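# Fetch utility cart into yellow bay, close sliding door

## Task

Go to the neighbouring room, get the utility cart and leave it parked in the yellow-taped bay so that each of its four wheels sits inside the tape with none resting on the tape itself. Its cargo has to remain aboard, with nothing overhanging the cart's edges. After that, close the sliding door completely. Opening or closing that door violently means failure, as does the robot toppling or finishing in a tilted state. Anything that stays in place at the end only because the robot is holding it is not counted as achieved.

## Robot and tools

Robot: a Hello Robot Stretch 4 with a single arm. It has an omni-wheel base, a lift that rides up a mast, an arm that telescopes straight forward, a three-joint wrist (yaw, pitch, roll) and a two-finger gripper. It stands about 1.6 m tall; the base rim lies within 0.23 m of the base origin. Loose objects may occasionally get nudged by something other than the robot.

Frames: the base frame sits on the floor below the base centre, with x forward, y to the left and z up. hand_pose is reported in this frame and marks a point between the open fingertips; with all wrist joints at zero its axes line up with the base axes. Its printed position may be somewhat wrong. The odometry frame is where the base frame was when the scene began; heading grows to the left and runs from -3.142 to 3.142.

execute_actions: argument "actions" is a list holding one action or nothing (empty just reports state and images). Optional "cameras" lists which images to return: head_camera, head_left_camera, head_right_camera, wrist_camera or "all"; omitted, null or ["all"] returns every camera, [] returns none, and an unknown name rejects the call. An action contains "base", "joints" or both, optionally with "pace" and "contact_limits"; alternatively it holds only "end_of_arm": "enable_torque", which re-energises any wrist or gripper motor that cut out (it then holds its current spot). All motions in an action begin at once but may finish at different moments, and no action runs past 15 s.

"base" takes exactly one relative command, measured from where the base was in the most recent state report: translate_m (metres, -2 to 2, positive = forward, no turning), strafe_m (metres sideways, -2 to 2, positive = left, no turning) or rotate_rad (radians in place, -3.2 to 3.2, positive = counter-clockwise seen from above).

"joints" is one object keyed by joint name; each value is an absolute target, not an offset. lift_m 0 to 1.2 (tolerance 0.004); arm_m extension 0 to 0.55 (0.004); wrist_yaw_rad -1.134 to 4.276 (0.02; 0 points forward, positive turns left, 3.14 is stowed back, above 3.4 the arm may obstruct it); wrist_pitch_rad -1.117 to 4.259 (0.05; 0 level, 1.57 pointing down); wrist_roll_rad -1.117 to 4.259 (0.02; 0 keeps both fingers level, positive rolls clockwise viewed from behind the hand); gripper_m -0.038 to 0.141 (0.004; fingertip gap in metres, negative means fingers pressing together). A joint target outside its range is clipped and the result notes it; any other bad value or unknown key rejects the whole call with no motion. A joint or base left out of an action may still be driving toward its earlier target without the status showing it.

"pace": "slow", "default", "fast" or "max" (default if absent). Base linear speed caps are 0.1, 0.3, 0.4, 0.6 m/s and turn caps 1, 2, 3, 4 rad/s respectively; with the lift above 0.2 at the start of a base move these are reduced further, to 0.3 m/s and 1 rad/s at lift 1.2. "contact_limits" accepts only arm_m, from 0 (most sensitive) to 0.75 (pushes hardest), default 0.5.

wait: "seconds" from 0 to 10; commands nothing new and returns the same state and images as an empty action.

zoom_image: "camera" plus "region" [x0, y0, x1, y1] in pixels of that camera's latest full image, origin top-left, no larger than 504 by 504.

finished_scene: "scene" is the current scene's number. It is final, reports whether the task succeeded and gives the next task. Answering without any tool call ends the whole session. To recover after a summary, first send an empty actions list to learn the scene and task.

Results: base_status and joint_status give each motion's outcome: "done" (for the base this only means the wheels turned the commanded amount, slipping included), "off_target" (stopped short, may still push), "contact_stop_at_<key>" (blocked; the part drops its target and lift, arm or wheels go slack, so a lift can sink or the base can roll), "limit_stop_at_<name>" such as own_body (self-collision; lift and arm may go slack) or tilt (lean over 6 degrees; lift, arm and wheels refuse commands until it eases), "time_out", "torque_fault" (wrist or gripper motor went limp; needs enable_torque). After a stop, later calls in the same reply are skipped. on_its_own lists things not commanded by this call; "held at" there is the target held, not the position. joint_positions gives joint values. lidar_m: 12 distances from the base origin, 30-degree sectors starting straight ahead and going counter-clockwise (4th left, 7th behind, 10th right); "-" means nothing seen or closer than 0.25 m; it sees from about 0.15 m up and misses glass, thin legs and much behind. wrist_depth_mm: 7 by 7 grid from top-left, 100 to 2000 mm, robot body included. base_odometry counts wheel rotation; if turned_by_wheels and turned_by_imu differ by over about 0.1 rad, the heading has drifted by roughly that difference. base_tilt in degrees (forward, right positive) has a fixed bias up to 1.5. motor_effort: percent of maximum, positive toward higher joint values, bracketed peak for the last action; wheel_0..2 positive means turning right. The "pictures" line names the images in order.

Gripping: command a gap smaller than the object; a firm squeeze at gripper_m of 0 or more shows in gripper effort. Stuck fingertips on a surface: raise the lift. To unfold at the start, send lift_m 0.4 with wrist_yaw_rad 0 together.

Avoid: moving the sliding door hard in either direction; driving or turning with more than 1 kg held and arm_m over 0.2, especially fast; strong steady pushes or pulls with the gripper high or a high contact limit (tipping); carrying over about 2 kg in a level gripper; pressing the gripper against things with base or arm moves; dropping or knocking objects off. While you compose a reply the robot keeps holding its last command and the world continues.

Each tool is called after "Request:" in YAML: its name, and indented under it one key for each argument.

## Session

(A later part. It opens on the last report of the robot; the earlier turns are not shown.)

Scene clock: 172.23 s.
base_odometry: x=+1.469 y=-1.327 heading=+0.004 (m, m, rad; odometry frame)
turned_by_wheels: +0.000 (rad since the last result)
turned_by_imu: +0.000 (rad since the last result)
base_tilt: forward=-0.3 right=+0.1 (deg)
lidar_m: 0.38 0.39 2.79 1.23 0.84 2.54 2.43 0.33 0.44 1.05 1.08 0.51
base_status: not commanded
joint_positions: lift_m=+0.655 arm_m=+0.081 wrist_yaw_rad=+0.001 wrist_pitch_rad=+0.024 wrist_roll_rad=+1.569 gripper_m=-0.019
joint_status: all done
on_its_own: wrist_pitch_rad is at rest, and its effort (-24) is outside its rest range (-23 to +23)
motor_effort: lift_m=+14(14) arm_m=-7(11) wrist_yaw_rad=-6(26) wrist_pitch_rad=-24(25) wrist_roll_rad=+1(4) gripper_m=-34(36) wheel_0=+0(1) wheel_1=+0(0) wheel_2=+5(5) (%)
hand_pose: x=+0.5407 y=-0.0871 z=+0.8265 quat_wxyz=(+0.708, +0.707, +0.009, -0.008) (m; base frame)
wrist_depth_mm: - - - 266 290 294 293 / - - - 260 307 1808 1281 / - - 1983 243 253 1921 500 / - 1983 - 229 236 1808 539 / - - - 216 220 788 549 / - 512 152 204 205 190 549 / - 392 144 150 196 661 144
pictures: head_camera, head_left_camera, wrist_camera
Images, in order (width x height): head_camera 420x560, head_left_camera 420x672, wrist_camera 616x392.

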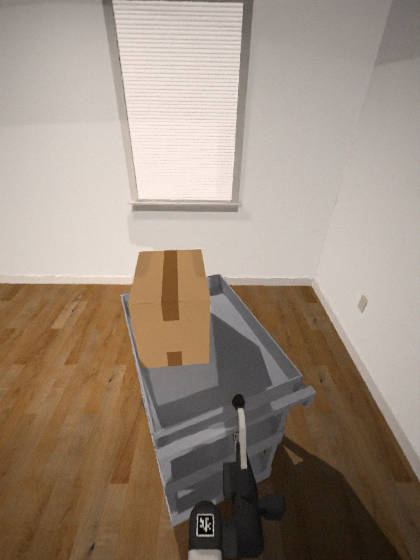

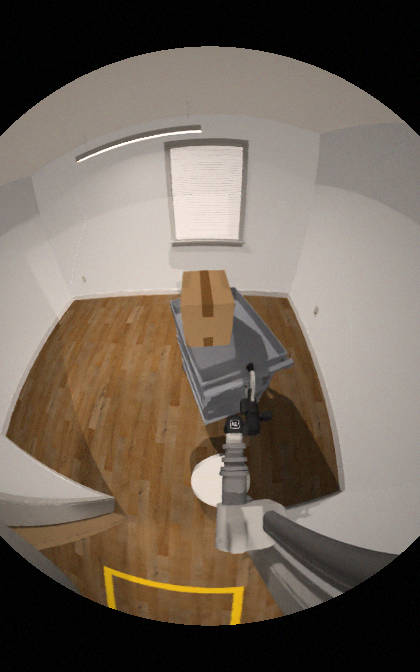

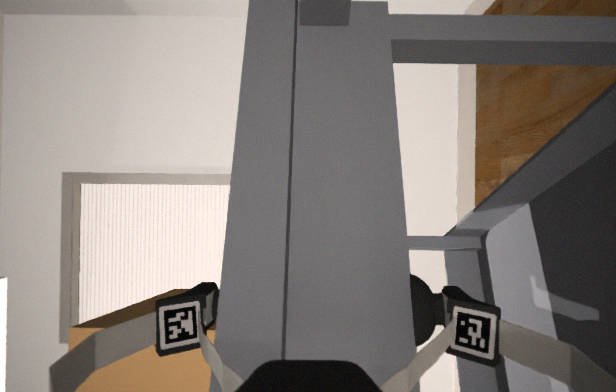

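Request:
execute_actions:
  actions:
    - {"base":{"strafe_m":0.33},"joints":{"arm_m":0.15},"pace":"slow"}
  cameras: ["head_camera","head_left_camera"]

Scene clock: 185.10 s.
base_odometry: x=+1.468 y=-0.997 heading=+0.004 (m, m, rad; odometry frame)
turned_by_wheels: -0.001 (rad since the last result)
turned_by_imu: -0.007 (rad since the last result)
base_tilt: forward=-0.3 right=+0.2 (deg)
lidar_m: 0.54 2.37 2.46 1.28 0.56 0.58 2.44 2.31 0.55 1.19 1.44 0.54
base_status: done
joint_positions: lift_m=+0.655 arm_m=+0.149 wrist_yaw_rad=-0.004 wrist_pitch_rad=+0.024 wrist_roll_rad=+1.570 gripper_m=-0.019
joint_status: all done
motor_effort: lift_m=+15(15) arm_m=+4(9) wrist_yaw_rad=+9(39) wrist_pitch_rad=-23(25) wrist_roll_rad=-2(2) gripper_m=-36(32) wheel_0=-5(12) wheel_1=+0(8) wheel_2=-2(7) (%)
hand_pose: x=+0.6083 y=-0.0885 z=+0.8266 quat_wxyz=(+0.707, +0.707, +0.007, -0.010) (m; base frame)
wrist_depth_mm: - 1983 143 200 201 1983 1255 / 1983 - 144 202 203 778 539 / - 1983 145 204 204 809 549 / 1983 634 147 206 206 820 554 / 1983 427 148 208 208 809 549 / 1983 439 150 211 210 187 549 / 1983 469 151 159 211 559 143
pictures: head_camera, head_left_camera
Images, in order (width x height): head_camera 420x560, head_left_camera 420x672.

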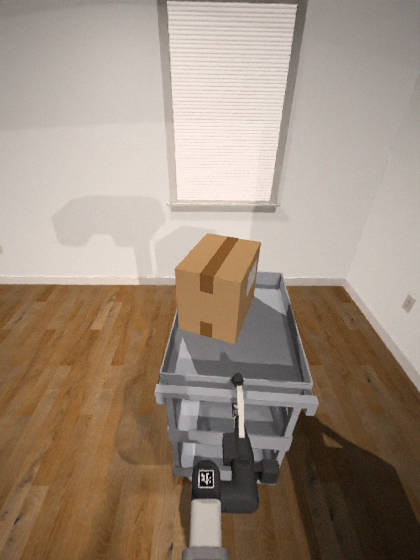

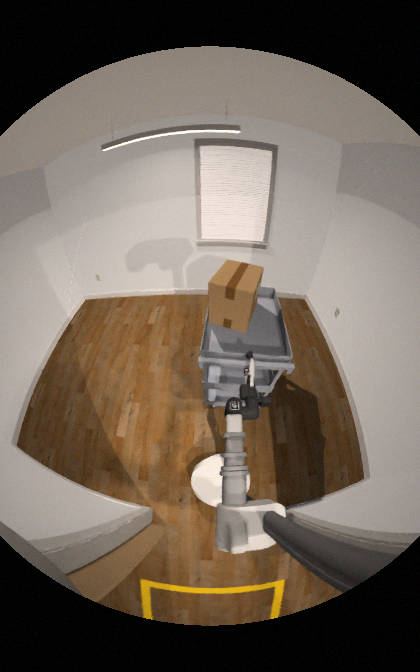

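Request:
execute_actions:
  actions:
    - {"base":{"translate_m":-0.45},"pace":"slow"}
  cameras: ["head_left_camera"]

Request:
execute_actions:
  actions:
    - {"base":{"translate_m":-0.5},"pace":"slow"}
  cameras: ["head_camera","head_left_camera"]

Scene clock: 201.00 s.
base_odometry: x=+1.018 y=-0.999 heading=+0.004 (m, m, rad; odometry frame)
turned_by_wheels: +0.000 (rad since the last result)
turned_by_imu: +0.001 (rad since the last result)
base_tilt: forward=-0.4 right=+0.3 (deg)
lidar_m: 0.54 2.84 0.51 0.36 2.41 2.09 1.99 1.98 1.45 0.42 0.47 0.54
base_status: done
joint_positions: lift_m=+0.655 arm_m=+0.150 wrist_yaw_rad=+0.005 wrist_pitch_rad=+0.024 wrist_roll_rad=+1.571 gripper_m=-0.019
joint_status: not commanded
on_its_own: wrist_yaw_rad is at rest, and its effort (-16) is outside its rest range (-13 to +13)
motor_effort: lift_m=+15(15) arm_m=+2(4) wrist_yaw_rad=-16(21) wrist_pitch_rad=-23(22) wrist_roll_rad=-2(2) gripper_m=-36(35) wheel_0=+1(8) wheel_1=-3(7) wheel_2=+5(12) (%)
hand_pose: x=+0.6094 y=-0.0860 z=+0.8266 quat_wxyz=(+0.707, +0.707, +0.010, -0.007) (m; base frame)
wrist_depth_mm: - - 129 183 185 1983 517 / - - 132 189 189 759 554 / - - 137 193 196 788 549 / - 445 141 200 201 809 549 / - 439 145 205 208 809 549 / - 469 150 211 211 186 544 / - - 154 158 218 1537 144
pictures: head_left_camera
Images, in order (width x height): head_left_camera 420x672.

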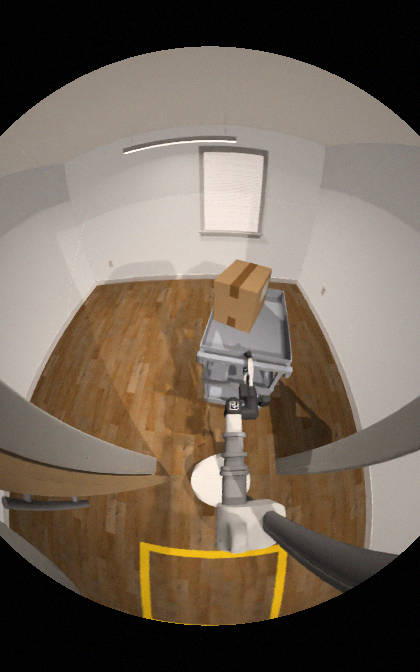

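Scene clock: 207.27 s.
base_odometry: x=+0.518 y=-1.001 heading=+0.004 (m, m, rad; odometry frame)
turned_by_wheels: +0.000 (rad since the last result)
turned_by_imu: +0.002 (rad since the last result)
base_tilt: forward=-0.4 right=+0.2 (deg)
lidar_m: 0.56 0.57 0.58 1.95 2.13 1.57 1.50 1.55 1.45 1.38 0.70 0.52
base_status: done
joint_positions: lift_m=+0.655 arm_m=+0.150 wrist_yaw_rad=+0.004 wrist_pitch_rad=+0.024 wrist_roll_rad=+1.571 gripper_m=-0.019
joint_status: not commanded
on_its_own: wrist_yaw_rad is at rest, and its effort (-14) is outside its rest range (-13 to +13)
motor_effort: lift_m=+15(15) arm_m=+2(2) wrist_yaw_rad=-14(19) wrist_pitch_rad=-21(21) wrist_roll_rad=-2(2) gripper_m=-33(35) wheel_0=+1(1) wheel_1=-2(4) wheel_2=+6(12) (%)
hand_pose: x=+0.6093 y=-0.0862 z=+0.8266 quat_wxyz=(+0.707, +0.707, +0.010, -0.007) (m; base frame)
wrist_depth_mm: - - 116 169 170 707 554 / - - 121 176 178 768 549 / - 530 127 184 186 778 549 / - 421 133 193 196 809 549 / - 462 141 203 207 759 549 / - 504 149 213 213 189 544 / - - 171 154 224 1576 143
pictures: head_camera, head_left_camera
Images, in order (width x height): head_camera 420x560, head_left_camera 420x672.

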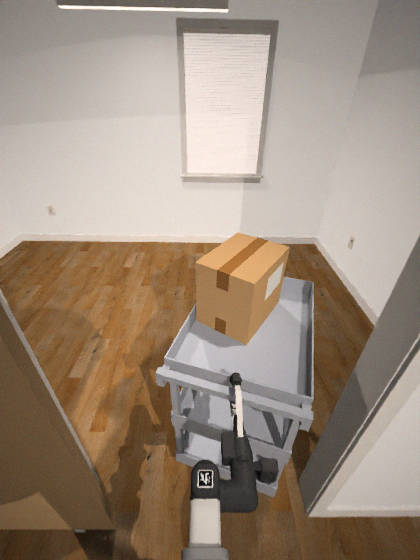

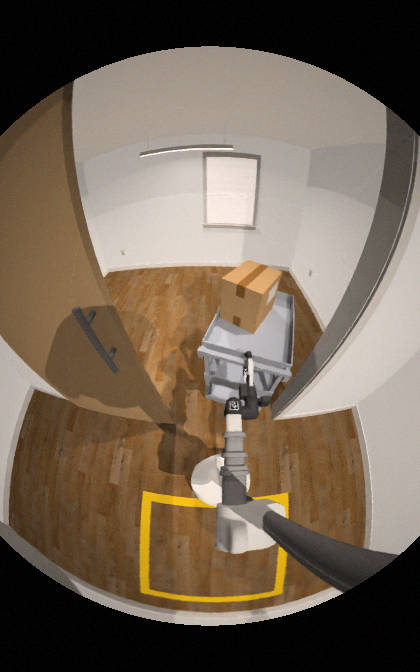

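Request:
execute_actions:
  actions:
    - {"base":{"strafe_m":0.07},"pace":"slow"}
  cameras: []

Request:
execute_actions:
  actions:
    - {"base":{"translate_m":-0.3},"pace":"slow"}
  cameras: ["head_camera","head_left_camera"]

Scene clock: 216.67 s.
base_odometry: x=+0.518 y=-0.931 heading=+0.003 (m, m, rad; odometry frame)
turned_by_wheels: -0.001 (rad since the last result)
turned_by_imu: -0.003 (rad since the last result)
base_tilt: forward=-0.3 right=+0.2 (deg)
lidar_m: 0.56 0.52 0.61 1.93 2.15 1.56 1.50 1.56 1.53 1.46 0.72 0.50
base_status: done
joint_positions: lift_m=+0.655 arm_m=+0.150 wrist_yaw_rad=-0.009 wrist_pitch_rad=+0.024 wrist_roll_rad=+1.571 gripper_m=-0.019
joint_status: not commanded
on_its_own: wrist_yaw_rad is at rest, and its effort (+23) is outside its rest range (-13 to +13)
motor_effort: lift_m=+15(15) arm_m=+2(2) wrist_yaw_rad=+23(26) wrist_pitch_rad=-23(23) wrist_roll_rad=-2(2) gripper_m=-33(35) wheel_0=-7(12) wheel_1=+1(5) wheel_2=-2(4) (%)
hand_pose: x=+0.6082 y=-0.0900 z=+0.8267 quat_wxyz=(+0.707, +0.707, +0.005, -0.011) (m; base frame)
wrist_depth_mm: - - 106 161 161 723 554 / - - 112 168 169 759 549 / - 459 120 177 179 778 554 / - 424 127 189 190 820 549 / - 492 135 200 205 750 549 / - - 147 214 213 186 535 / - - 163 154 229 1537 144
pictures: none
No camera images: the call's "cameras" was empty. Leave "cameras" out to get every camera's image.

Scene clock: 220.93 s.
base_odometry: x=+0.218 y=-0.932 heading=+0.004 (m, m, rad; odometry frame)
turned_by_wheels: +0.001 (rad since the last result)
turned_by_imu: +0.002 (rad since the last result)
base_tilt: forward=-0.3 right=+0.3 (deg)
lidar_m: 0.55 0.76 1.05 2.25 1.73 1.25 1.18 1.26 1.52 1.44 1.14 0.52
base_status: done
joint_positions: lift_m=+0.655 arm_m=+0.150 wrist_yaw_rad=+0.007 wrist_pitch_rad=+0.024 wrist_roll_rad=+1.571 gripper_m=-0.019
joint_status: not commanded
on_its_own: wrist_yaw_rad is at rest, and its effort (-22) is outside its rest range (-13 to +13)
motor_effort: lift_m=+15(15) arm_m=+2(2) wrist_yaw_rad=-22(23) wrist_pitch_rad=-22(24) wrist_roll_rad=-1(3) gripper_m=-36(38) wheel_0=+2(9) wheel_1=-2(8) wheel_2=+7(12) (%)
hand_pose: x=+0.6096 y=-0.0855 z=+0.8267 quat_wxyz=(+0.707, +0.707, +0.011, -0.006) (m; base frame)
wrist_depth_mm: - - 115 169 169 715 554 / - - 121 176 178 759 549 / - 517 127 185 186 788 554 / - 427 134 195 198 809 549 / - 469 143 205 208 750 549 / - 530 151 216 216 569 539 / - - 171 162 229 1537 452
pictures: head_camera, head_left_camera
Images, in order (width x height): head_camera 420x560, head_left_camera 420x672.

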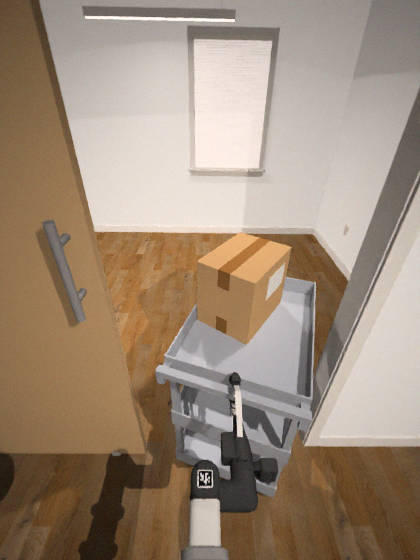

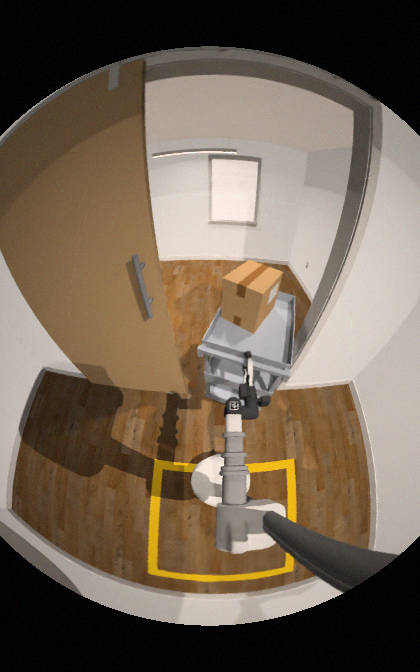

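Request:
execute_actions:
  actions:
    - {"base":{"translate_m":-0.15},"joints":{"wrist_yaw_rad":0.2},"pace":"slow"}
  cameras: ["head_camera"]

Scene clock: 231.00 s.
base_odometry: x=+0.069 y=-0.932 heading=+0.005 (m, m, rad; odometry frame)
turned_by_wheels: +0.001 (rad since the last result)
turned_by_imu: -0.001 (rad since the last result)
base_tilt: forward=-0.3 right=+0.2 (deg)
lidar_m: 0.53 0.64 1.27 2.24 1.48 1.09 1.06 1.10 1.51 1.47 1.34 0.52
base_status: done
joint_positions: lift_m=+0.655 arm_m=+0.150 wrist_yaw_rad=+0.207 wrist_pitch_rad=+0.005 wrist_roll_rad=+1.570 gripper_m=-0.020
joint_status: all done
on_its_own: wrist_yaw_rad is at rest, and its effort (-23) is outside its rest range (-13 to +13); wrist_pitch_rad is at rest, and its effort (+33) is outside its rest range (-23 to +23)
motor_effort: lift_m=+14(15) arm_m=-2(2) wrist_yaw_rad=-23(55) wrist_pitch_rad=+33(34) wrist_roll_rad=+1(3) gripper_m=-17(38) wheel_0=+3(15) wheel_1=-2(11) wheel_2=+7(15) (%)
hand_pose: x=+0.6215 y=-0.0261 z=+0.8322 quat_wxyz=(+0.704, +0.703, +0.075, +0.072) (m; base frame)
wrist_depth_mm: - - 554 152 153 156 597 / - - 445 109 164 732 597 / - 433 407 119 178 778 597 / - 512 455 130 194 778 597 / - - 549 144 213 - 569 / - - 181 160 228 - 521 / - - - 165 266 1756 1366
pictures: head_camera
Images, in order (width x height): head_camera 420x560.

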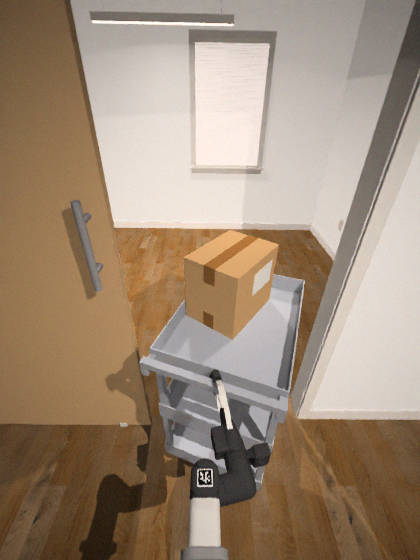

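Request:
execute_actions:
  actions:
    - {"base":{"translate_m":-0.4},"joints":{"gripper_m":-0.035},"pace":"slow"}
  cameras: ["head_camera","head_left_camera","wrist_camera"]

Scene clock: 240.10 s.
base_odometry: x=-0.331 y=-0.934 heading=+0.005 (m, m, rad; odometry frame)
turned_by_wheels: +0.001 (rad since the last result)
turned_by_imu: +0.002 (rad since the last result)
base_tilt: forward=-0.4 right=+0.2 (deg)
lidar_m: 0.55 0.60 1.83 2.26 0.94 0.69 0.65 0.68 0.95 1.46 1.52 0.55
base_status: done
joint_positions: lift_m=+0.655 arm_m=+0.150 wrist_yaw_rad=+0.207 wrist_pitch_rad=+0.004 wrist_roll_rad=+1.570 gripper_m=-0.034
joint_status: all done
on_its_own: wrist_yaw_rad is at rest, and its effort (-23) is outside its rest range (-13 to +13); wrist_pitch_rad is at rest, and its effort (+36) is outside its rest range (-23 to +23)
motor_effort: lift_m=+14(14) arm_m=-2(2) wrist_yaw_rad=-23(26) wrist_pitch_rad=+36(35) wrist_roll_rad=+1(0) gripper_m=-21(21) wheel_0=+3(3) wheel_1=-1(5) wheel_2=+7(12) (%)
hand_pose: x=+0.6215 y=-0.0262 z=+0.8325 quat_wxyz=(+0.704, +0.703, +0.074, +0.072) (m; base frame)
wrist_depth_mm: - - - 124 176 715 597 / - - 621 131 185 750 591 / - - 480 138 194 798 591 / - 452 439 145 204 831 591 / - - 484 154 216 798 591 / 1008 1008 180 163 224 960 564 / 1060 1025 1025 166 244 976 521
pictures: head_camera, head_left_camera, wrist_camera
Images, in order (width x height): head_camera 420x560, head_left_camera 420x672, wrist_camera 616x392.

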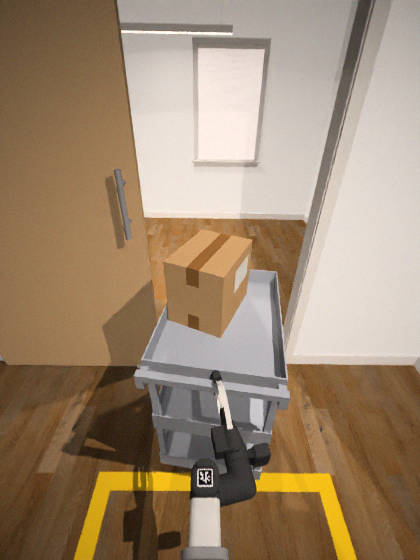

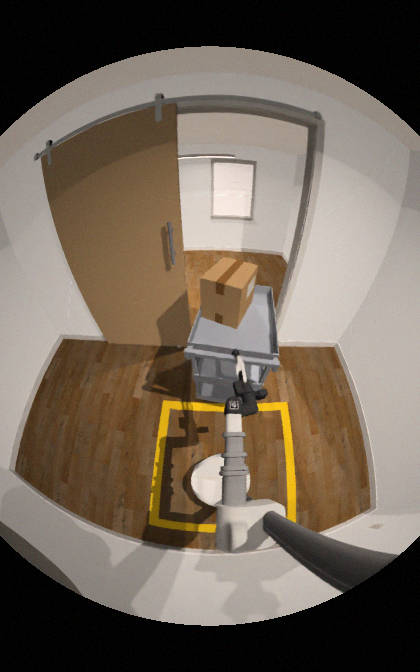

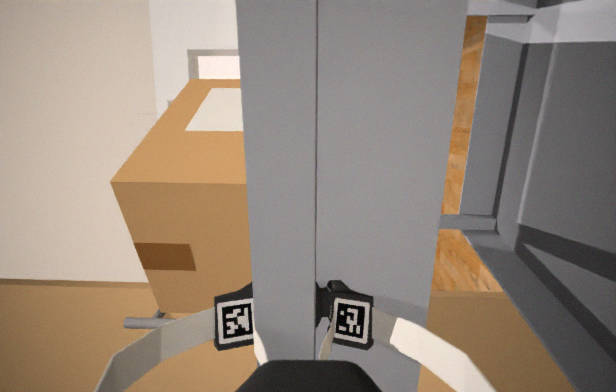

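Request:
execute_actions:
  actions:
    - {"base":{"translate_m":-0.39},"joints":{"arm_m":0.0},"pace":"slow"}
  cameras: ["head_camera","head_left_camera","head_right_camera"]

Scene clock: 258.83 s.
base_odometry: x=-0.721 y=-0.936 heading=+0.006 (m, m, rad; odometry frame)
turned_by_wheels: +0.000 (rad since the last result)
turned_by_imu: +0.001 (rad since the last result)
base_tilt: forward=-0.3 right=+0.2 (deg)
lidar_m: 0.40 0.39 2.32 1.04 0.37 0.27 0.25 0.28 0.41 1.12 1.51 0.44
base_status: done
joint_positions: lift_m=+0.655 arm_m=+0.001 wrist_yaw_rad=+0.206 wrist_pitch_rad=+0.003 wrist_roll_rad=+1.570 gripper_m=-0.034
joint_status: all done
on_its_own: wrist_yaw_rad is at rest, and its effort (-20) is outside its rest range (-13 to +13); wrist_pitch_rad is at rest, and its effort (+33) is outside its rest range (-23 to +23)
motor_effort: lift_m=+14(14) arm_m=-6(9) wrist_yaw_rad=-20(22) wrist_pitch_rad=+33(34) wrist_roll_rad=+0(1) gripper_m=-18(21) wheel_0=+2(2) wheel_1=-3(5) wheel_2=+6(14) (%)
hand_pose: x=+0.4723 y=-0.0265 z=+0.8325 quat_wxyz=(+0.704, +0.703, +0.074, +0.072) (m; base frame)
wrist_depth_mm: - - - 158 213 - 1397 / - - - 160 216 1983 554 / - - - 162 218 809 597 / - - 569 163 221 820 591 / 1576 455 445 165 224 820 591 / 1661 484 179 167 225 820 585 / 1756 500 496 167 229 676 574
pictures: head_camera, head_left_camera, head_right_camera
Images, in order (width x height): head_camera 420x560, head_left_camera 420x672, head_right_camera 420x672.

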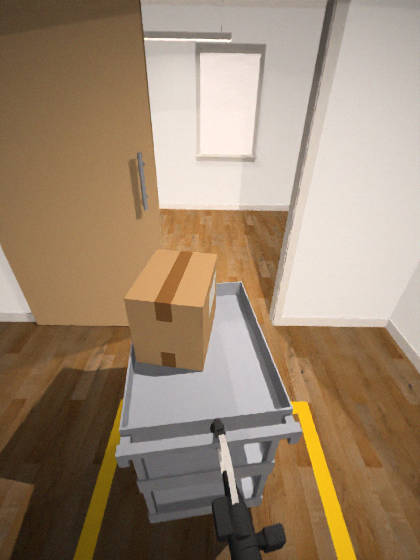

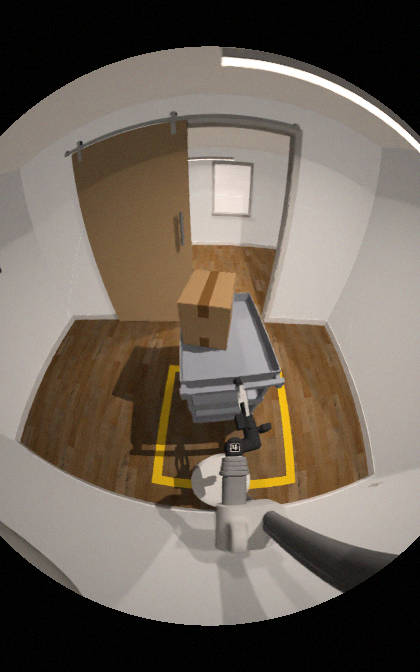

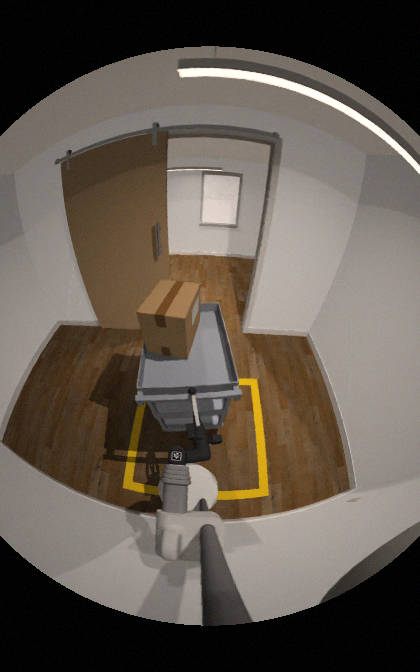

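Request:
execute_actions:
  actions:
    - {"joints":{"gripper_m":0.12}}
  cameras: []

Request:
execute_actions:
  actions:
    - {"joints":{"wrist_yaw_rad":1.7}}
  cameras: ["head_left_camera"]

Scene clock: 274.60 s.
base_odometry: x=-0.721 y=-0.936 heading=+0.006 (m, m, rad; odometry frame)
turned_by_wheels: +0.000 (rad since the last result)
turned_by_imu: -0.002 (rad since the last result)
base_tilt: forward=-0.4 right=+0.3 (deg)
lidar_m: 0.41 0.41 2.34 1.04 0.39 0.26 0.26 0.26 0.39 1.13 1.51 0.45
base_status: not commanded
joint_positions: lift_m=+0.655 arm_m=+0.001 wrist_yaw_rad=+0.202 wrist_pitch_rad=+0.006 wrist_roll_rad=+1.570 gripper_m=+0.120
joint_status: all done
on_its_own: wrist_pitch_rad is at rest, and its effort (+29) is outside its rest range (-23 to +23)
motor_effort: lift_m=+14(14) arm_m=-3(7) wrist_yaw_rad=-9(20) wrist_pitch_rad=+29(34) wrist_roll_rad=+0(0) gripper_m=-3(17) wheel_0=+2(2) wheel_1=-2(3) wheel_2=+2(6) (%)
hand_pose: x=+0.4716 y=-0.0277 z=+0.8319 quat_wxyz=(+0.704, +0.703, +0.073, +0.069) (m; base frame)
wrist_depth_mm: - - - 166 223 - 1397 / - - - 168 224 1921 549 / - - - 170 227 820 591 / - - 585 172 230 820 585 / 1576 459 449 174 232 842 580 / 1618 492 188 175 234 820 580 / 1708 1618 504 144 180 723 569
pictures: none
No camera images: the call's "cameras" was empty. Leave "cameras" out to get every camera's image.

Scene clock: 276.03 s.
base_odometry: x=-0.721 y=-0.937 heading=+0.005 (m, m, rad; odometry frame)
turned_by_wheels: +0.000 (rad since the last result)
turned_by_imu: -0.016 (rad since the last result)
base_tilt: forward=-0.5 right=+0.3 (deg)
lidar_m: 0.41 0.44 2.35 1.12 0.40 0.27 0.25 0.28 0.41 1.07 1.50 1.79
base_status: not commanded
joint_positions: lift_m=+0.655 arm_m=+0.000 wrist_yaw_rad=+1.700 wrist_pitch_rad=+0.018 wrist_roll_rad=+1.570 gripper_m=+0.120
joint_status: all done
motor_effort: lift_m=+15(15) arm_m=-2(3) wrist_yaw_rad=-2(80) wrist_pitch_rad=-3(30) wrist_roll_rad=-1(2) gripper_m=+0(1) wheel_0=+1(11) wheel_1=-1(2) wheel_2=+0(11) (%)
hand_pose: x=+0.2209 y=+0.2973 z=+0.8283 quat_wxyz=(+0.472, +0.462, +0.535, +0.527) (m; base frame)
wrist_depth_mm: - - - - - - 1336 / - - - - - 1983 1336 / - - - - - - 1336 / - - - - - 1983 1336 / - - - - - 1921 1308 / 1499 1397 1308 1499 1397 209 1308 / 1078 1042 1098 148 1098 1042 1118
pictures: head_left_camera
Images, in order (width x height): head_left_camera 420x672.

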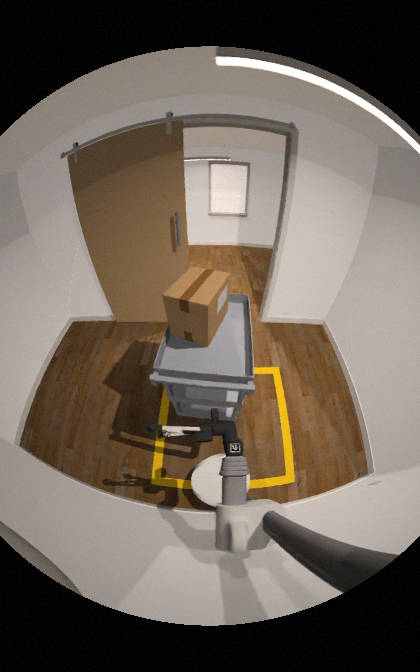

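Request:
execute_actions:
  actions:
    - {"base":{"strafe_m":0.85},"joints":{"gripper_m":0.0,"wrist_roll_rad":0.0}}
  cameras: []

Request:
execute_actions:
  actions:
    - {"base":{"translate_m":1.2}}
  cameras: []

Request:
execute_actions:
  actions:
    - {"base":{"rotate_rad":-1.577},"joints":{"wrist_yaw_rad":0.0},"pace":"slow"}

Scene clock: 287.27 s.
base_odometry: x=-0.726 y=-0.087 heading=+0.005 (m, m, rad; odometry frame)
turned_by_wheels: +0.000 (rad since the last result)
turned_by_imu: -0.005 (rad since the last result)
base_tilt: forward=-0.4 right=+0.2 (deg)
lidar_m: 1.65 1.72 1.50 1.17 0.41 0.28 0.26 0.28 0.40 1.07 0.65 0.68
base_status: done
joint_positions: lift_m=+0.655 arm_m=+0.000 wrist_yaw_rad=+1.700 wrist_pitch_rad=+0.018 wrist_roll_rad=+0.000 gripper_m=+0.000
joint_status: all done
motor_effort: lift_m=+15(15) arm_m=-2(2) wrist_yaw_rad=-2(1) wrist_pitch_rad=-6(5) wrist_roll_rad=-1(8) gripper_m=-6(4) wheel_0=+0(8) wheel_1=+0(11) wheel_2=+0(0) (%)
hand_pose: x=+0.2209 y=+0.2973 z=+0.8283 quat_wxyz=(+0.660, -0.007, +0.006, +0.751) (m; base frame)
wrist_depth_mm: 676 946 1430 1397 1366 1308 1255 / 676 946 1430 1430 1366 1336 1281 / 683 946 1430 1430 1366 1336 1308 / 683 960 1464 1430 1366 1336 1281 / 683 946 1464 1430 1366 1308 1308 / 683 946 1308 201 1366 1336 1308 / 683 854 1308 183 1397 1336 1308
pictures: none
No camera images: the call's "cameras" was empty. Leave "cameras" out to get every camera's image.

Scene clock: 292.77 s.
base_odometry: x=+0.474 y=-0.080 heading=+0.005 (m, m, rad; odometry frame)
turned_by_wheels: +0.000 (rad since the last result)
turned_by_imu: -0.005 (rad since the last result)
base_tilt: forward=-0.4 right=+0.3 (deg)
lidar_m: 0.45 0.48 0.67 1.43 1.47 1.53 1.46 0.72 0.54 0.53 0.60 0.49
base_status: done
joint_positions: lift_m=+0.655 arm_m=+0.000 wrist_yaw_rad=+1.700 wrist_pitch_rad=+0.018 wrist_roll_rad=+0.000 gripper_m=+0.000
joint_status: not commanded
motor_effort: lift_m=+15(15) arm_m=-3(3) wrist_yaw_rad=-2(2) wrist_pitch_rad=-7(6) wrist_roll_rad=-2(1) gripper_m=-6(5) wheel_0=+0(7) wheel_1=+2(4) wheel_2=+0(10) (%)
hand_pose: x=+0.2209 y=+0.2973 z=+0.8283 quat_wxyz=(+0.660, -0.007, +0.006, +0.751) (m; base frame)
wrist_depth_mm: 1576 1537 1430 1430 1397 931 569 / 1618 1537 1464 1464 1366 917 569 / 1576 1537 1464 1430 1397 917 564 / 1576 1537 1464 1430 1366 917 564 / 1576 1537 1464 1430 1397 904 559 / 1618 1537 1464 202 1366 904 449 / 1576 1537 1464 183 1397 750 445
pictures: none
No camera images: the call's "cameras" was empty. Leave "cameras" out to get every camera's image.

Scene clock: 295.63 s.
base_odometry: x=+0.474 y=-0.080 heading=-1.571 (m, m, rad; odometry frame)
turned_by_wheels: -1.576 (rad since the last result)
turned_by_imu: -1.587 (rad since the last result)
base_tilt: forward=-0.4 right=+0.2 (deg)
lidar_m: 0.51 0.61 0.48 0.46 0.47 0.66 1.43 1.50 1.53 1.46 0.71 0.55
base_status: done
joint_positions: lift_m=+0.655 arm_m=+0.000 wrist_yaw_rad=+0.000 wrist_pitch_rad=+0.018 wrist_roll_rad=+0.000 gripper_m=+0.000
joint_status: all done
motor_effort: lift_m=+15(15) arm_m=-2(2) wrist_yaw_rad=-3(10) wrist_pitch_rad=-6(6) wrist_roll_rad=-1(2) gripper_m=-6(7) wheel_0=+1(6) wheel_1=+3(1) wheel_2=+3(6) (%)
hand_pose: x=+0.4598 y=-0.0874 z=+0.8283 quat_wxyz=(+1.000, +0.000, +0.009, +0.000) (m; base frame)
wrist_depth_mm: - 1397 - - 379 351 329 / - 1397 - - 379 351 330 / - 1397 - - 379 351 329 / - 1430 - - 382 351 330 / - 1430 - 300 296 289 285 / - 1430 - 202 293 290 285 / 1808 1255 1808 183 750 732 723
pictures: head_camera, head_left_camera, head_right_camera, wrist_camera
Images, in order (width x height): head_camera 420x560, head_left_camera 420x672, head_right_camera 420x672, wrist_camera 616x392.

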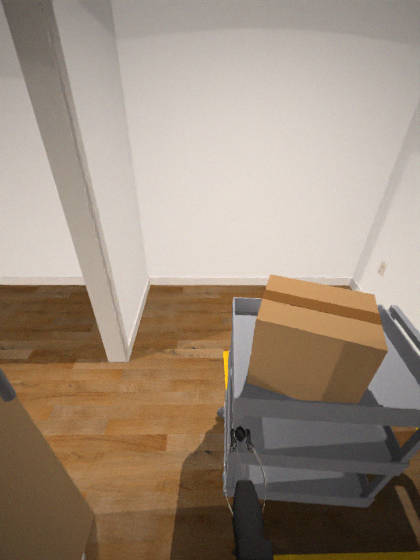

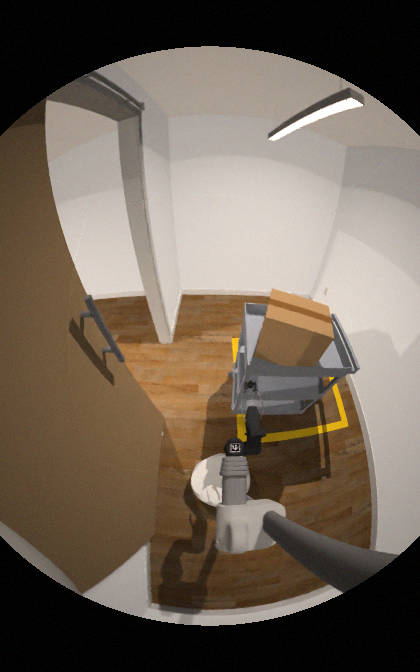

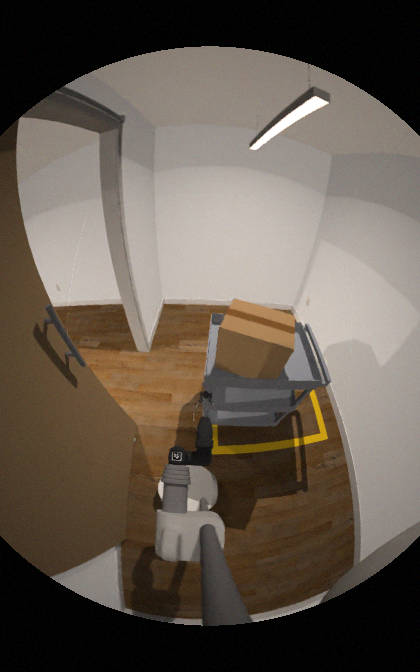

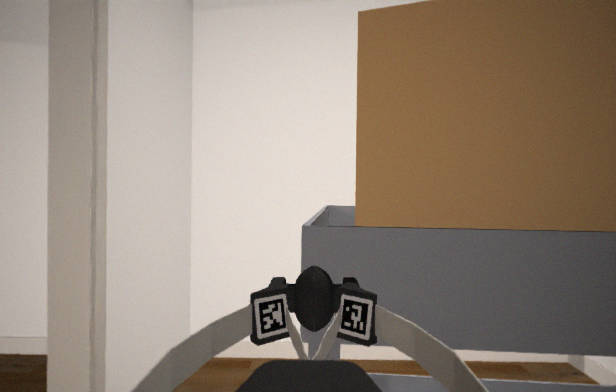

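Request:
execute_actions:
  actions:
    - {"base":{"strafe_m":0.08},"pace":"slow"}
  cameras: []

Request:
execute_actions:
  actions:
    - {"joints":{"arm_m":0.42},"contact_limits":{"arm_m":0.2}}
  cameras: ["head_camera","head_left_camera"]

Scene clock: 305.67 s.
base_odometry: x=+0.554 y=-0.080 heading=-1.571 (m, m, rad; odometry frame)
turned_by_wheels: +0.000 (rad since the last result)
turned_by_imu: -0.002 (rad since the last result)
base_tilt: forward=-0.5 right=+0.2 (deg)
lidar_m: 0.63 0.53 0.40 0.37 0.39 0.56 1.43 1.48 1.62 1.55 0.72 0.56
base_status: done
joint_positions: lift_m=+0.655 arm_m=+0.000 wrist_yaw_rad=+0.000 wrist_pitch_rad=+0.018 wrist_roll_rad=+0.000 gripper_m=+0.000
joint_status: not commanded
motor_effort: lift_m=+15(15) arm_m=-3(3) wrist_yaw_rad=-3(2) wrist_pitch_rad=-5(10) wrist_roll_rad=-1(0) gripper_m=-5(6) wheel_0=+0(4) wheel_1=+3(6) wheel_2=+0(2) (%)
hand_pose: x=+0.4598 y=-0.0874 z=+0.8283 quat_wxyz=(+1.000, +0.000, +0.009, +0.000) (m; base frame)
wrist_depth_mm: - 1182 - - - 377 353 / - 1182 - - - 377 353 / - 1182 - - - 377 353 / - 1205 - - - 377 355 / - 1205 - - 349 294 291 / - 1229 1983 201 298 294 290 / 1983 1160 1808 183 309 741 1983
pictures: none
No camera images: the call's "cameras" was empty. Leave "cameras" out to get every camera's image.

Scene clock: 308.00 s.
base_odometry: x=+0.554 y=-0.080 heading=-1.571 (m, m, rad; odometry frame)
turned_by_wheels: +0.000 (rad since the last result)
turned_by_imu: -0.001 (rad since the last result)
base_tilt: forward=-0.3 right=+0.3 (deg)
lidar_m: 0.72 0.54 0.40 0.38 0.39 0.52 1.44 1.50 1.61 1.54 0.71 0.55
base_status: not commanded
joint_positions: lift_m=+0.655 arm_m=+0.419 wrist_yaw_rad=+0.000 wrist_pitch_rad=+0.018 wrist_roll_rad=+0.000 gripper_m=+0.000
joint_status: all done
motor_effort: lift_m=+15(15) arm_m=+6(6) wrist_yaw_rad=-3(2) wrist_pitch_rad=-6(6) wrist_roll_rad=-2(1) gripper_m=-7(8) wheel_0=+0(1) wheel_1=+3(3) wheel_2=+0(0) (%)
contact_limits: arm_m 0.2
hand_pose: x=+0.8784 y=-0.0874 z=+0.8283 quat_wxyz=(+1.000, +0.000, +0.009, +0.000) (m; base frame)
wrist_depth_mm: 820 1229 1661 1661 1708 1661 1661 / 820 1255 1708 1708 1661 1661 1708 / 820 1229 1708 1661 1661 1708 1708 / 820 1255 1661 1708 1708 1708 1708 / 820 1255 1661 1708 1708 230 319 / 831 1255 1708 202 320 208 145 / 842 1118 1708 183 1708 176 144
pictures: head_camera, head_left_camera
Images, in order (width x height): head_camera 420x560, head_left_camera 420x672.

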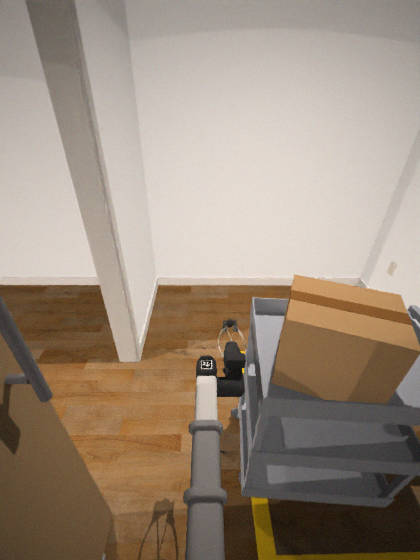

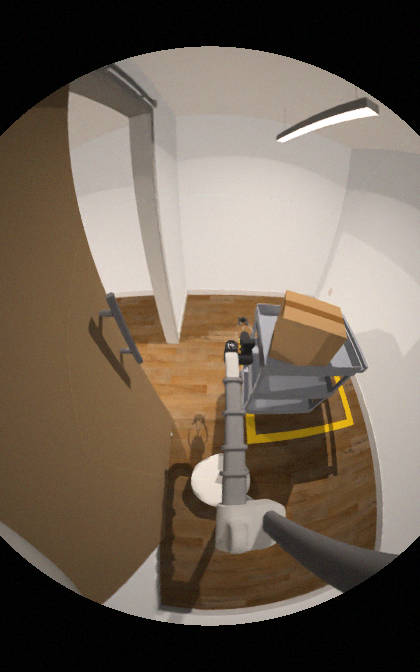

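Request:
execute_actions:
  actions:
    - {"base":{"strafe_m":-0.2},"joints":{"arm_m":0.38},"pace":"slow"}
  cameras: ["head_camera","head_left_camera","head_right_camera"]

Scene clock: 314.17 s.
base_odometry: x=+0.354 y=-0.080 heading=-1.571 (m, m, rad; odometry frame)
turned_by_wheels: +0.000 (rad since the last result)
turned_by_imu: +0.001 (rad since the last result)
base_tilt: forward=-0.4 right=+0.2 (deg)
lidar_m: 0.50 1.50 0.61 0.58 0.62 0.93 1.44 1.50 1.41 1.35 0.64 0.50
base_status: done
joint_positions: lift_m=+0.655 arm_m=+0.381 wrist_yaw_rad=+0.000 wrist_pitch_rad=+0.018 wrist_roll_rad=+0.000 gripper_m=+0.000
joint_status: all done
motor_effort: lift_m=+15(15) arm_m=-5(6) wrist_yaw_rad=-1(44) wrist_pitch_rad=-8(7) wrist_roll_rad=-2(1) gripper_m=-5(10) wheel_0=+0(24) wheel_1=-2(6) wheel_2=+3(13) (%)
hand_pose: x=+0.8402 y=-0.0875 z=+0.8283 quat_wxyz=(+1.000, +0.000, +0.009, +0.000) (m; base frame)
wrist_depth_mm: 1098 1661 1756 1708 1756 1708 1708 / 1118 1618 1708 1756 1708 1708 1708 / 1098 1708 1756 1708 1708 1708 1708 / 1118 1708 1708 1756 1756 1708 1756 / 1118 1708 1756 1708 1756 324 317 / 1118 1708 1756 202 199 129 315 / 1118 1499 1756 183 1708 121 -
pictures: head_camera, head_left_camera, head_right_camera
Images, in order (width x height): head_camera 420x560, head_left_camera 420x672, head_right_camera 420x672.

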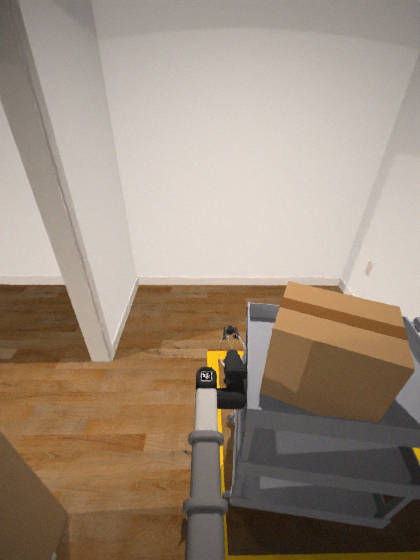

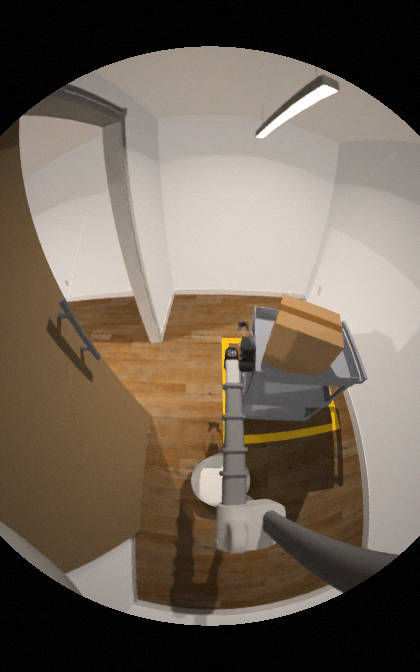

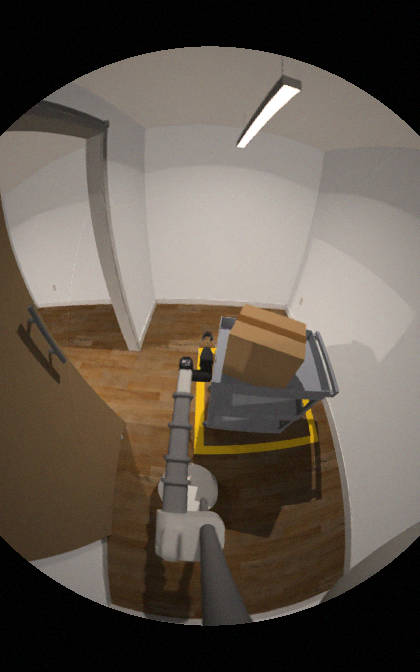

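Request:
execute_actions:
  actions:
    - {"base":{"strafe_m":-0.13},"pace":"slow"}
  cameras: []

Request:
execute_actions:
  actions:
    - {"base":{"strafe_m":0.05},"pace":"slow"}
  cameras: []

Request:
execute_actions:
  actions:
    - {"joints":{"arm_m":0.0,"lift_m":0.9}}

Scene clock: 324.30 s.
base_odometry: x=+0.224 y=-0.081 heading=-1.570 (m, m, rad; odometry frame)
turned_by_wheels: +0.000 (rad since the last result)
turned_by_imu: +0.000 (rad since the last result)
base_tilt: forward=-0.4 right=+0.2 (deg)
lidar_m: 0.48 1.56 0.74 0.70 0.74 1.09 1.42 1.49 1.26 1.22 0.59 0.47
base_status: done
joint_positions: lift_m=+0.655 arm_m=+0.381 wrist_yaw_rad=+0.000 wrist_pitch_rad=+0.018 wrist_roll_rad=+0.000 gripper_m=+0.000
joint_status: not commanded
motor_effort: lift_m=+15(15) arm_m=-5(5) wrist_yaw_rad=-1(1) wrist_pitch_rad=-5(10) wrist_roll_rad=-1(1) gripper_m=-4(7) wheel_0=+4(16) wheel_1=-2(8) wheel_2=+3(4) (%)
hand_pose: x=+0.8402 y=-0.0875 z=+0.8283 quat_wxyz=(+1.000, +0.000, +0.009, +0.000) (m; base frame)
wrist_depth_mm: 1308 1708 1756 1708 1756 1756 1661 / 1308 1708 1756 1708 1708 1708 1708 / 1308 1756 1708 1708 1756 1756 1708 / 1308 1756 1756 1756 1756 1756 1708 / 1308 1756 1756 1708 1708 237 283 / 1281 1756 1756 201 291 148 - / 1336 1756 1756 183 1756 130 -
pictures: none
No camera images: the call's "cameras" was empty. Leave "cameras" out to get every camera's image.

Scene clock: 325.90 s.
base_odometry: x=+0.274 y=-0.081 heading=-1.570 (m, m, rad; odometry frame)
turned_by_wheels: +0.000 (rad since the last result)
turned_by_imu: -0.001 (rad since the last result)
base_tilt: forward=-0.4 right=+0.2 (deg)
lidar_m: 0.77 1.54 0.70 0.66 0.69 1.03 1.43 1.49 1.33 1.27 0.61 0.48
base_status: done
joint_positions: lift_m=+0.655 arm_m=+0.381 wrist_yaw_rad=+0.000 wrist_pitch_rad=+0.018 wrist_roll_rad=+0.000 gripper_m=+0.000
joint_status: not commanded
motor_effort: lift_m=+15(15) arm_m=-5(5) wrist_yaw_rad=-2(1) wrist_pitch_rad=-8(8) wrist_roll_rad=-1(2) gripper_m=-7(1) wheel_0=-1(5) wheel_1=+2(6) wheel_2=+0(2) (%)
hand_pose: x=+0.8402 y=-0.0875 z=+0.8283 quat_wxyz=(+1.000, +0.000, +0.009, +0.000) (m; base frame)
wrist_depth_mm: 1229 1708 1756 1708 1708 1756 1708 / 1229 1756 1756 1708 1708 1708 1708 / 1205 1756 1756 1756 1708 1708 1708 / 1229 1708 1708 1756 1708 1756 1756 / 1255 1756 1756 1756 1708 1708 217 / 1255 1708 1756 201 1756 1756 200 / 1229 1661 1708 183 1808 285 199
pictures: none
No camera images: the call's "cameras" was empty. Leave "cameras" out to get every camera's image.

Scene clock: 328.13 s.
base_odometry: x=+0.274 y=-0.081 heading=-1.570 (m, m, rad; odometry frame)
turned_by_wheels: +0.000 (rad since the last result)
turned_by_imu: -0.001 (rad since the last result)
base_tilt: forward=-0.4 right=+0.2 (deg)
lidar_m: 0.77 1.53 0.68 0.65 0.68 1.03 1.43 1.48 1.33 1.25 0.59 0.49
base_status: not commanded
joint_positions: lift_m=+0.900 arm_m=+0.001 wrist_yaw_rad=+0.000 wrist_pitch_rad=+0.018 wrist_roll_rad=+0.000 gripper_m=+0.000
joint_status: all done
motor_effort: lift_m=+22(17) arm_m=-5(5) wrist_yaw_rad=-2(2) wrist_pitch_rad=-10(6) wrist_roll_rad=-1(0) gripper_m=-4(7) wheel_0=-1(1) wheel_1=+2(2) wheel_2=+0(0) (%)
hand_pose: x=+0.4603 y=-0.0875 z=+1.0726 quat_wxyz=(+1.000, +0.000, +0.009, +0.000) (m; base frame)
wrist_depth_mm: 1205 1808 - - - - 1863 / 1205 1863 - - - - 1863 / 1205 1808 - - - - 1808 / 1205 1863 - - - - 1808 / 1229 1921 - - - - 433 / 1229 1863 - 202 - 317 294 / 1255 1661 - 183 661 309 294
pictures: head_camera, head_left_camera, head_right_camera, wrist_camera
Images, in order (width x height): head_camera 420x560, head_left_camera 420x672, head_right_camera 420x672, wrist_camera 616x392.

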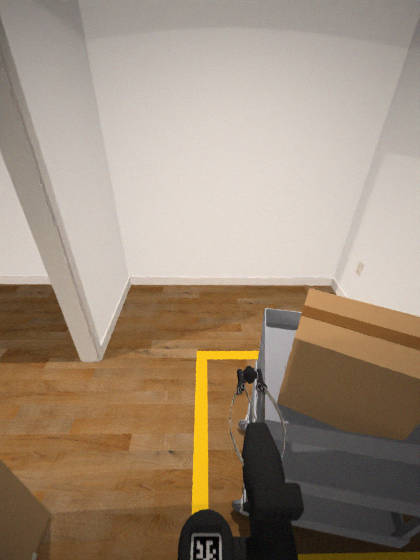

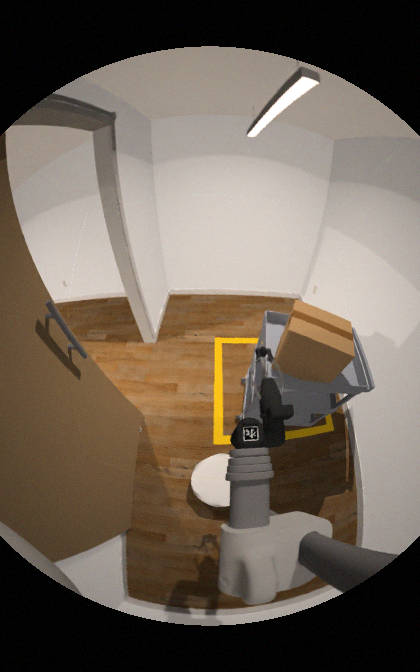

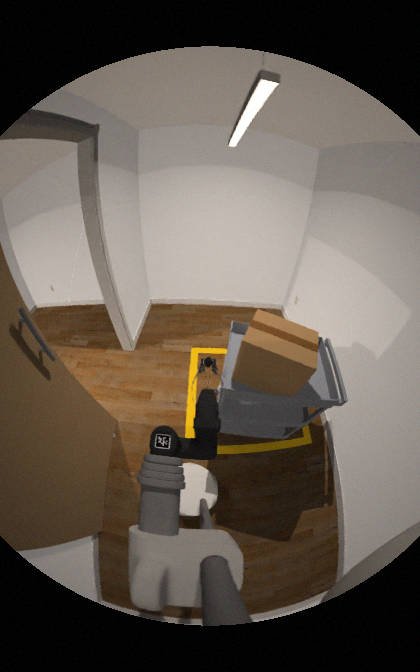

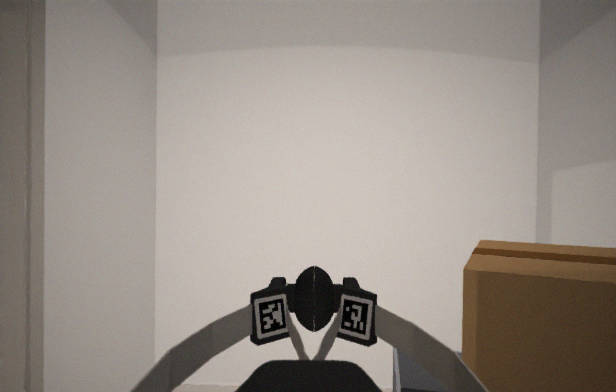

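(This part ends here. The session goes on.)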